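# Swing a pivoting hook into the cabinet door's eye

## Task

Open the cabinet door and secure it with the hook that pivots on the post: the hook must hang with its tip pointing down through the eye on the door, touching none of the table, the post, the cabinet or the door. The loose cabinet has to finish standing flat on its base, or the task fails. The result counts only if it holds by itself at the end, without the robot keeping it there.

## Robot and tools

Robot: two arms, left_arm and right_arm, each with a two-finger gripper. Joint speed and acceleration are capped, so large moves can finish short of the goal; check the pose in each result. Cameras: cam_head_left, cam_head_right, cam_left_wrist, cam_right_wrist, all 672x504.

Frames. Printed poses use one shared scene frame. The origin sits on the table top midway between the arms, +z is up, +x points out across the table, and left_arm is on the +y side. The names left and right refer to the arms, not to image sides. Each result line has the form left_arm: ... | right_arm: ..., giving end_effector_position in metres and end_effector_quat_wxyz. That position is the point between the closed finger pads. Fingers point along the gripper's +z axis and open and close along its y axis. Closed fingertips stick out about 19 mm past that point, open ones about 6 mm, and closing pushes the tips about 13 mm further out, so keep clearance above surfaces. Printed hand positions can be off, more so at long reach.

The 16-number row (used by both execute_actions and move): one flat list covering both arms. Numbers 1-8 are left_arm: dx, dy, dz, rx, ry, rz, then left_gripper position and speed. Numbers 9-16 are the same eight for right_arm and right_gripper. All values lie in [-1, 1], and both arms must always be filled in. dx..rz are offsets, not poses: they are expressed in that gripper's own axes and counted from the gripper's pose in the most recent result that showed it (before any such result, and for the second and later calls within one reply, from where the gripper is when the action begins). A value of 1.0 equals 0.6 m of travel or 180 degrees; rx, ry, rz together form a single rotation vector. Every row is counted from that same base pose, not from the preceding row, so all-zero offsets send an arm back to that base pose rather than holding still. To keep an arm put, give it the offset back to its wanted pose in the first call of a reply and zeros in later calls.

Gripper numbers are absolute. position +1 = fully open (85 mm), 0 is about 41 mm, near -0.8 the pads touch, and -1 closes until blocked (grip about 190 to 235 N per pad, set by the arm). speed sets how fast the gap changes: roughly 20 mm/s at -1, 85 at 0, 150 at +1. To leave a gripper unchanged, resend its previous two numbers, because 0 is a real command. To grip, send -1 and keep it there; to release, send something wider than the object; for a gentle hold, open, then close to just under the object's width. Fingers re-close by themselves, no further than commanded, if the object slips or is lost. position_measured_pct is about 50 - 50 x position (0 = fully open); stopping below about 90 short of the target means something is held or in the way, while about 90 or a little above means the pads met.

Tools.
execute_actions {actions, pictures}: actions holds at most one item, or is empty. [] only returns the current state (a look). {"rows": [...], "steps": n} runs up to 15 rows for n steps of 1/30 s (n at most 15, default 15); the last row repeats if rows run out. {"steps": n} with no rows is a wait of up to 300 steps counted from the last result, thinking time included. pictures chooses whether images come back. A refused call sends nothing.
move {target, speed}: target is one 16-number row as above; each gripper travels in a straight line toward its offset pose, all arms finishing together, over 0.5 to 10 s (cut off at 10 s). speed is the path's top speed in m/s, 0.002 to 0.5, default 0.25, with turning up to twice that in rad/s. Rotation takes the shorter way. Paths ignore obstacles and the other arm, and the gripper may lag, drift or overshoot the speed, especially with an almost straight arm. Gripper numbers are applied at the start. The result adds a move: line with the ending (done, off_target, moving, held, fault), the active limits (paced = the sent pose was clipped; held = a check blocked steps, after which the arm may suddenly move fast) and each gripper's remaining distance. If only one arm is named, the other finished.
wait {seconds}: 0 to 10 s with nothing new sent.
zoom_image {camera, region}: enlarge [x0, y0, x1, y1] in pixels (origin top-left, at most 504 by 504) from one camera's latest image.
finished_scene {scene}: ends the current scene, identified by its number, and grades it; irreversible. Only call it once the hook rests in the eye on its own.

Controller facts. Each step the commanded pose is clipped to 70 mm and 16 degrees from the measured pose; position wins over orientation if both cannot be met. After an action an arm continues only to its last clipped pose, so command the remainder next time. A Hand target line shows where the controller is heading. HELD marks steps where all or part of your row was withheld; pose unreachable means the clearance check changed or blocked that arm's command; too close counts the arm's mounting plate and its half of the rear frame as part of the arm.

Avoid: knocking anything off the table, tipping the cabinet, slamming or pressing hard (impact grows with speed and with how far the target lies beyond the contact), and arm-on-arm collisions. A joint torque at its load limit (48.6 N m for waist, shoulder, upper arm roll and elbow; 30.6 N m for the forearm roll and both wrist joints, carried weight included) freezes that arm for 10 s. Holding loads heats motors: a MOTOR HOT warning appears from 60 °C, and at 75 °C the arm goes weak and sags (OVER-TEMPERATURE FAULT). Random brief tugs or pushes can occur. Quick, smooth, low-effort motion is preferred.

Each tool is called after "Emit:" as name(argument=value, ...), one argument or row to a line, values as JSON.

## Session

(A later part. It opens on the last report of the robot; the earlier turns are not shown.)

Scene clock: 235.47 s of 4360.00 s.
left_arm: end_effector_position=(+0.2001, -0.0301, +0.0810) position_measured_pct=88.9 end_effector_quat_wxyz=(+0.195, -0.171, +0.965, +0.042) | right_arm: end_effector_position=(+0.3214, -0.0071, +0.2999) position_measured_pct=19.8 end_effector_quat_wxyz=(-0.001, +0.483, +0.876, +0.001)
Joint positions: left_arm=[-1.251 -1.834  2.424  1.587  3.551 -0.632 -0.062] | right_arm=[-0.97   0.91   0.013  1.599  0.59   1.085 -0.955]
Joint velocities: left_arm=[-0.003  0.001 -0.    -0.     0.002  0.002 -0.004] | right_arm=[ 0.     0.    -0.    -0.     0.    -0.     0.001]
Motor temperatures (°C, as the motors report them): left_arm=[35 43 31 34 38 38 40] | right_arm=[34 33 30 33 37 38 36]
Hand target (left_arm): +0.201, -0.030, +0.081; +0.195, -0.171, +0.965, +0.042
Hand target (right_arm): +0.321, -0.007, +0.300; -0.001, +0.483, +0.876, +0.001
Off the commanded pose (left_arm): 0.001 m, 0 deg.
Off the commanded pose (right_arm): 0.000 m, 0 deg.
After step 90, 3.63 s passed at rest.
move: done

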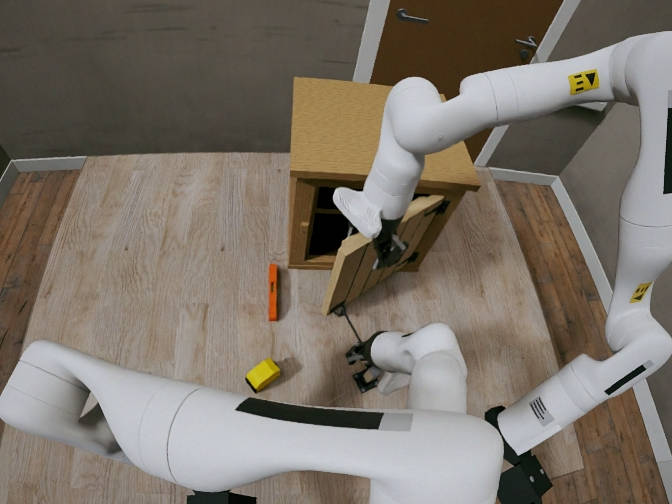

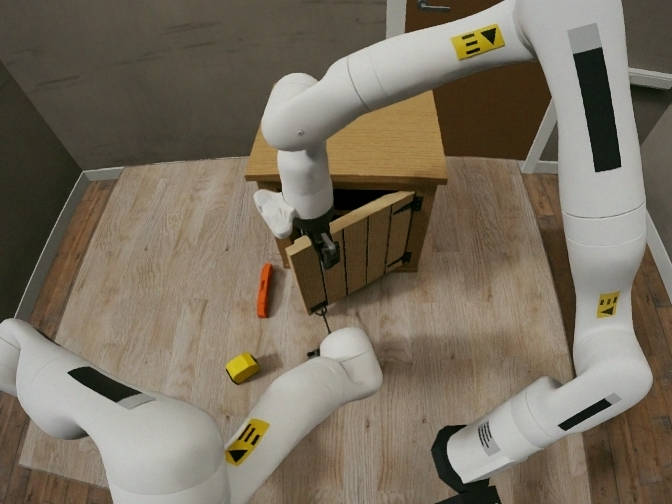

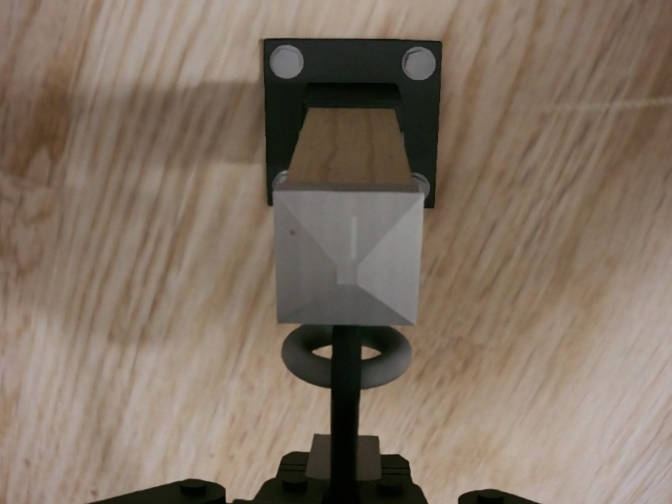

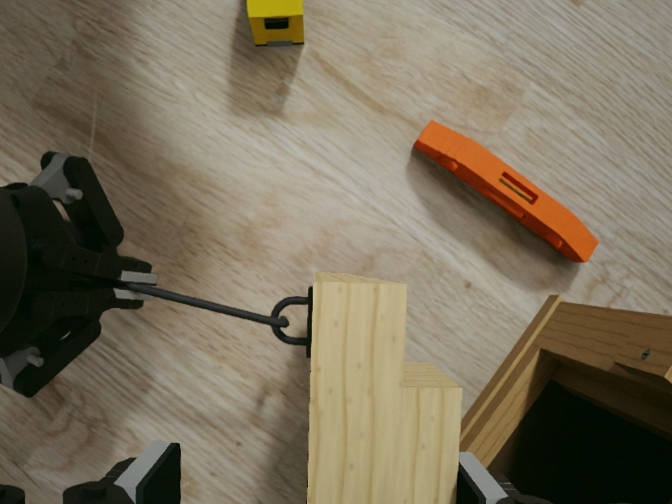

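Inside. Release and retreat.

Emit:
move(
  target=[0,0,0,0,0,0,0.3,-0.5,0,0.012,0,0,0,0,0.6,0],
  speed=0.015,
)

Emit:
move(
  target=[0,0,-0.12,0,0,0,0.3,-0.5,0,0,-0.1,0,0,0,0.6,0],
  speed=0.05,
)

Emit:
zoom_image(
  camera="cam_head_left",
  region=[280, 270, 410, 370],
)

Emit:
zoom_image(
  camera="cam_head_right",
  region=[260, 270, 390, 370],
)

Scene clock: 242.57 s of 4360.00 s.
left_arm: end_effector_position=(+0.2001, -0.0301, +0.0810) position_measured_pct=34.9 end_effector_quat_wxyz=(+0.195, -0.171, +0.965, +0.042) | right_arm: end_effector_position=(+0.3275, -0.0032, +0.2999) position_measured_pct=19.8 end_effector_quat_wxyz=(-0.001, +0.483, +0.876, +0.001)
Joint positions: left_arm=[-1.251 -1.834  2.424  1.587  3.551 -0.632 -0.062] | right_arm=[-0.963  0.919  0.014  1.574  0.589  1.096 -0.941]
Joint velocities: left_arm=[-0.    -0.     0.    -0.001  0.    -0.    -0.   ] | right_arm=[-0.     0.     0.     0.    -0.    -0.001 -0.   ]
Motor temperatures (°C, as the motors report them): left_arm=[35 43 31 34 38 38 40] | right_arm=[34 33 30 33 37 38 36]
Hand target (left_arm): +0.200, -0.030, +0.081; +0.195, -0.171, +0.965, +0.042
Hand target (right_arm): +0.328, -0.003, +0.300; -0.001, +0.483, +0.876, +0.001
Off the commanded pose (left_arm): 0.000 m, 0 deg.
Off the commanded pose (right_arm): 0.000 m, 0 deg.
After step 90, 2.80 s passed at rest.
move: done

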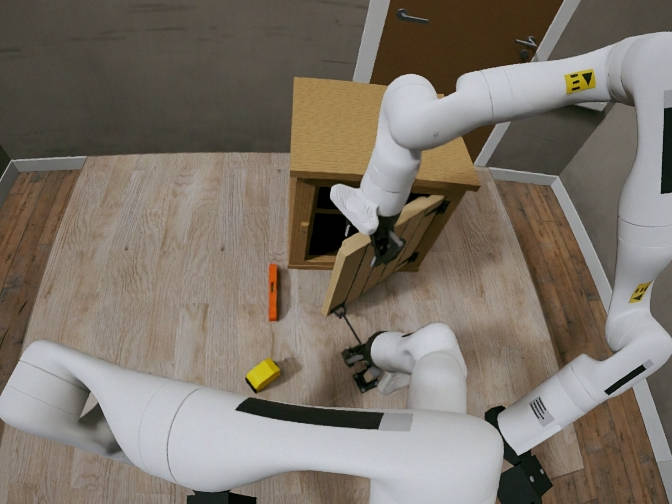

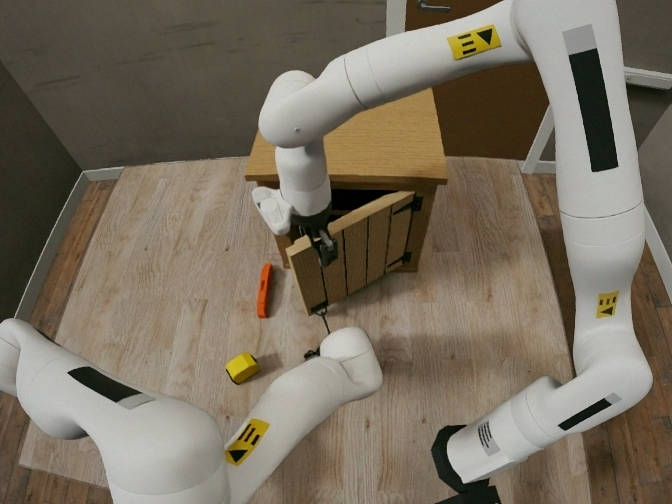

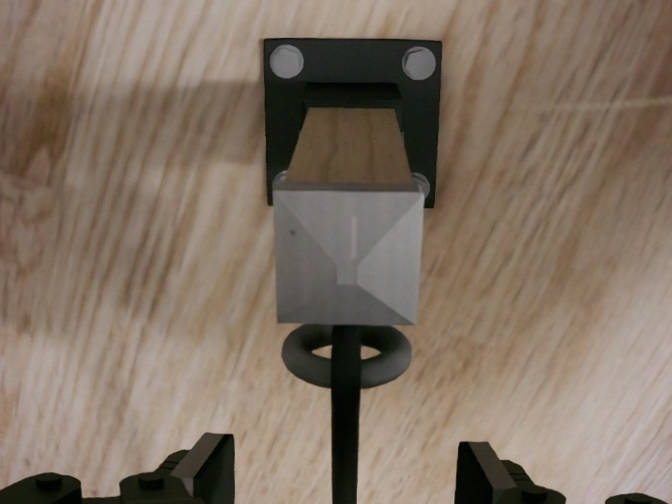

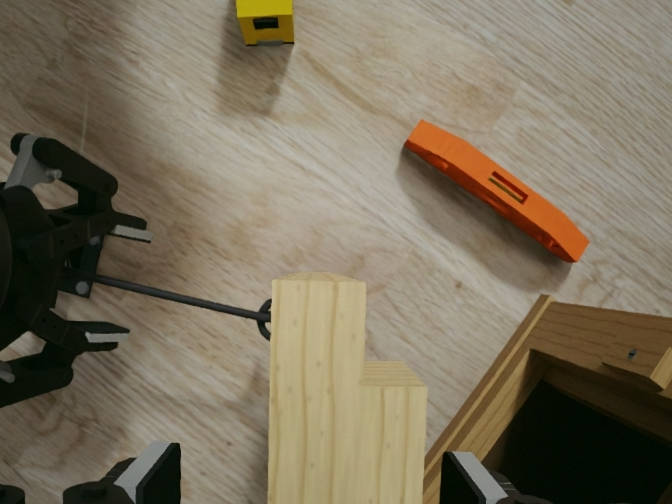

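Scene clock: 244.27 s of 4360.00 s.
left_arm: end_effector_position=(+0.1738, -0.0404, +0.1469) position_measured_pct=34.9 end_effector_quat_wxyz=(+0.195, -0.171, +0.965, +0.042) | right_arm: end_effector_position=(+0.3277, -0.0034, +0.3597) position_measured_pct=19.8 end_effector_quat_wxyz=(-0.001, +0.483, +0.876, +0.001)
Joint positions: left_arm=[-1.169 -1.73   2.399  1.584  3.525 -0.773 -0.042] | right_arm=[-1.005  0.861 -0.008  1.489  0.543  1.243 -0.904]
Joint velocities: left_arm=[ 0.002  0.003 -0.    -0.    -0.    -0.003 -0.   ] | right_arm=[-0.001 -0.001 -0.    -0.001  0.001  0.002  0.   ]
Motor temperatures (°C, as the motors report them): left_arm=[35 43 31 34 38 38 40] | right_arm=[34 33 30 33 37 38 36]
Hand target (left_arm): +0.174, -0.041, +0.147; +0.195, -0.171, +0.965, +0.042
Hand target (right_arm): +0.328, -0.003, +0.360; -0.001, +0.483, +0.876, +0.001
Off the commanded pose (left_arm): 0.000 m, 0 deg.
Off the commanded pose (right_arm): 0.000 m, 0 deg.
move: done

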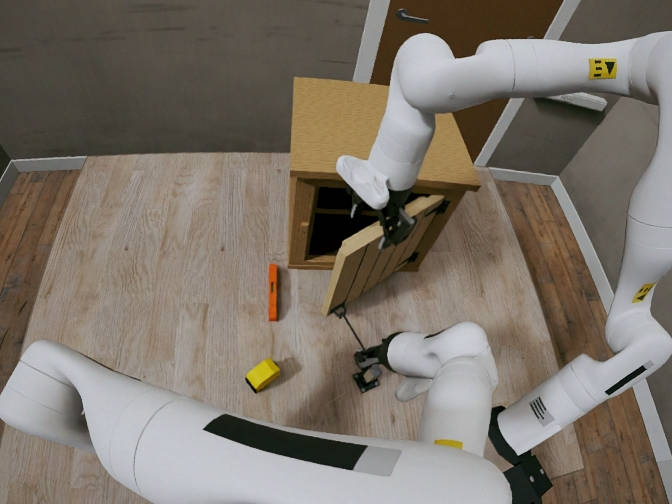

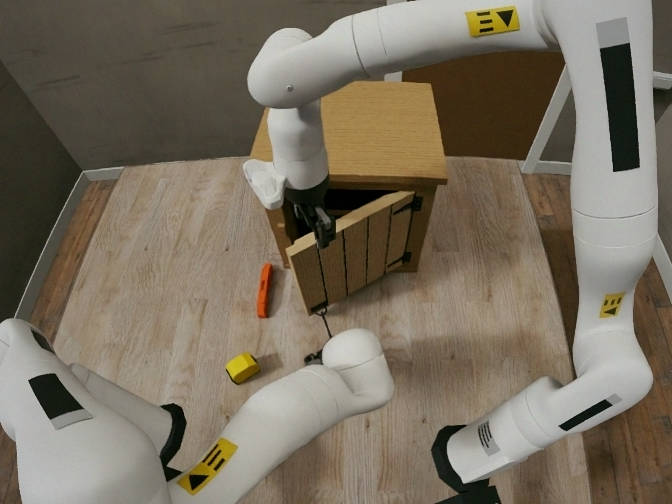

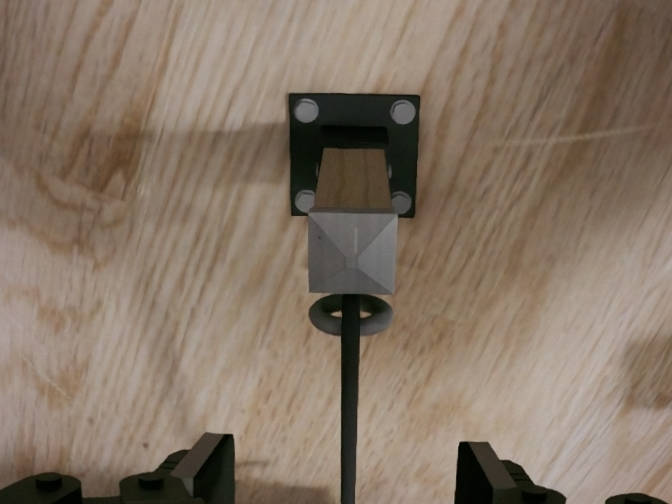

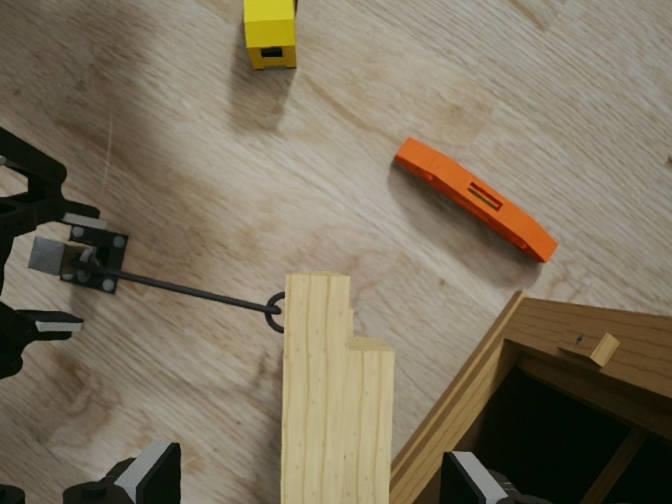

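Region (280, 270, 410, 370) of cam_head_left's 672x504 image, scaled by 3.877, with more detail than that image has; it fills the top 388 rows of this view, and the rest is white.

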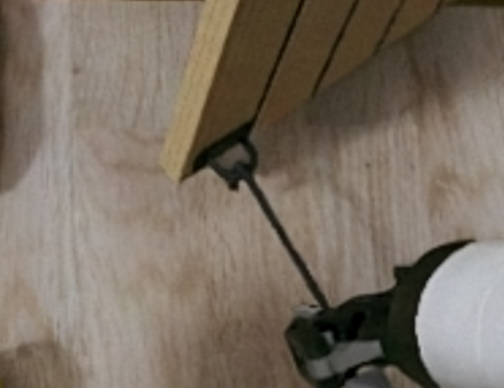

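Region (260, 270, 390, 370) of cam_head_right's 672x504 image, scaled by 3.877, with more detail than that image has; it fills the top 388 rows of this view, and the rest is white.

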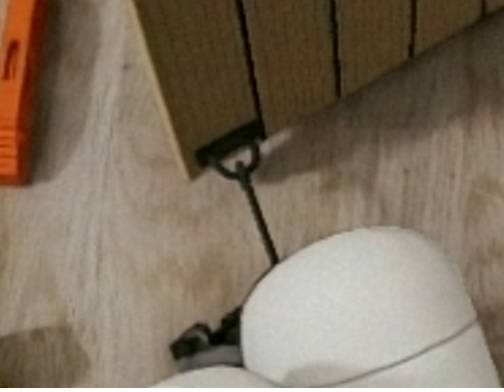

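Emit:
finished_scene(
  scene=2,
)

The scene is finished: the task was done.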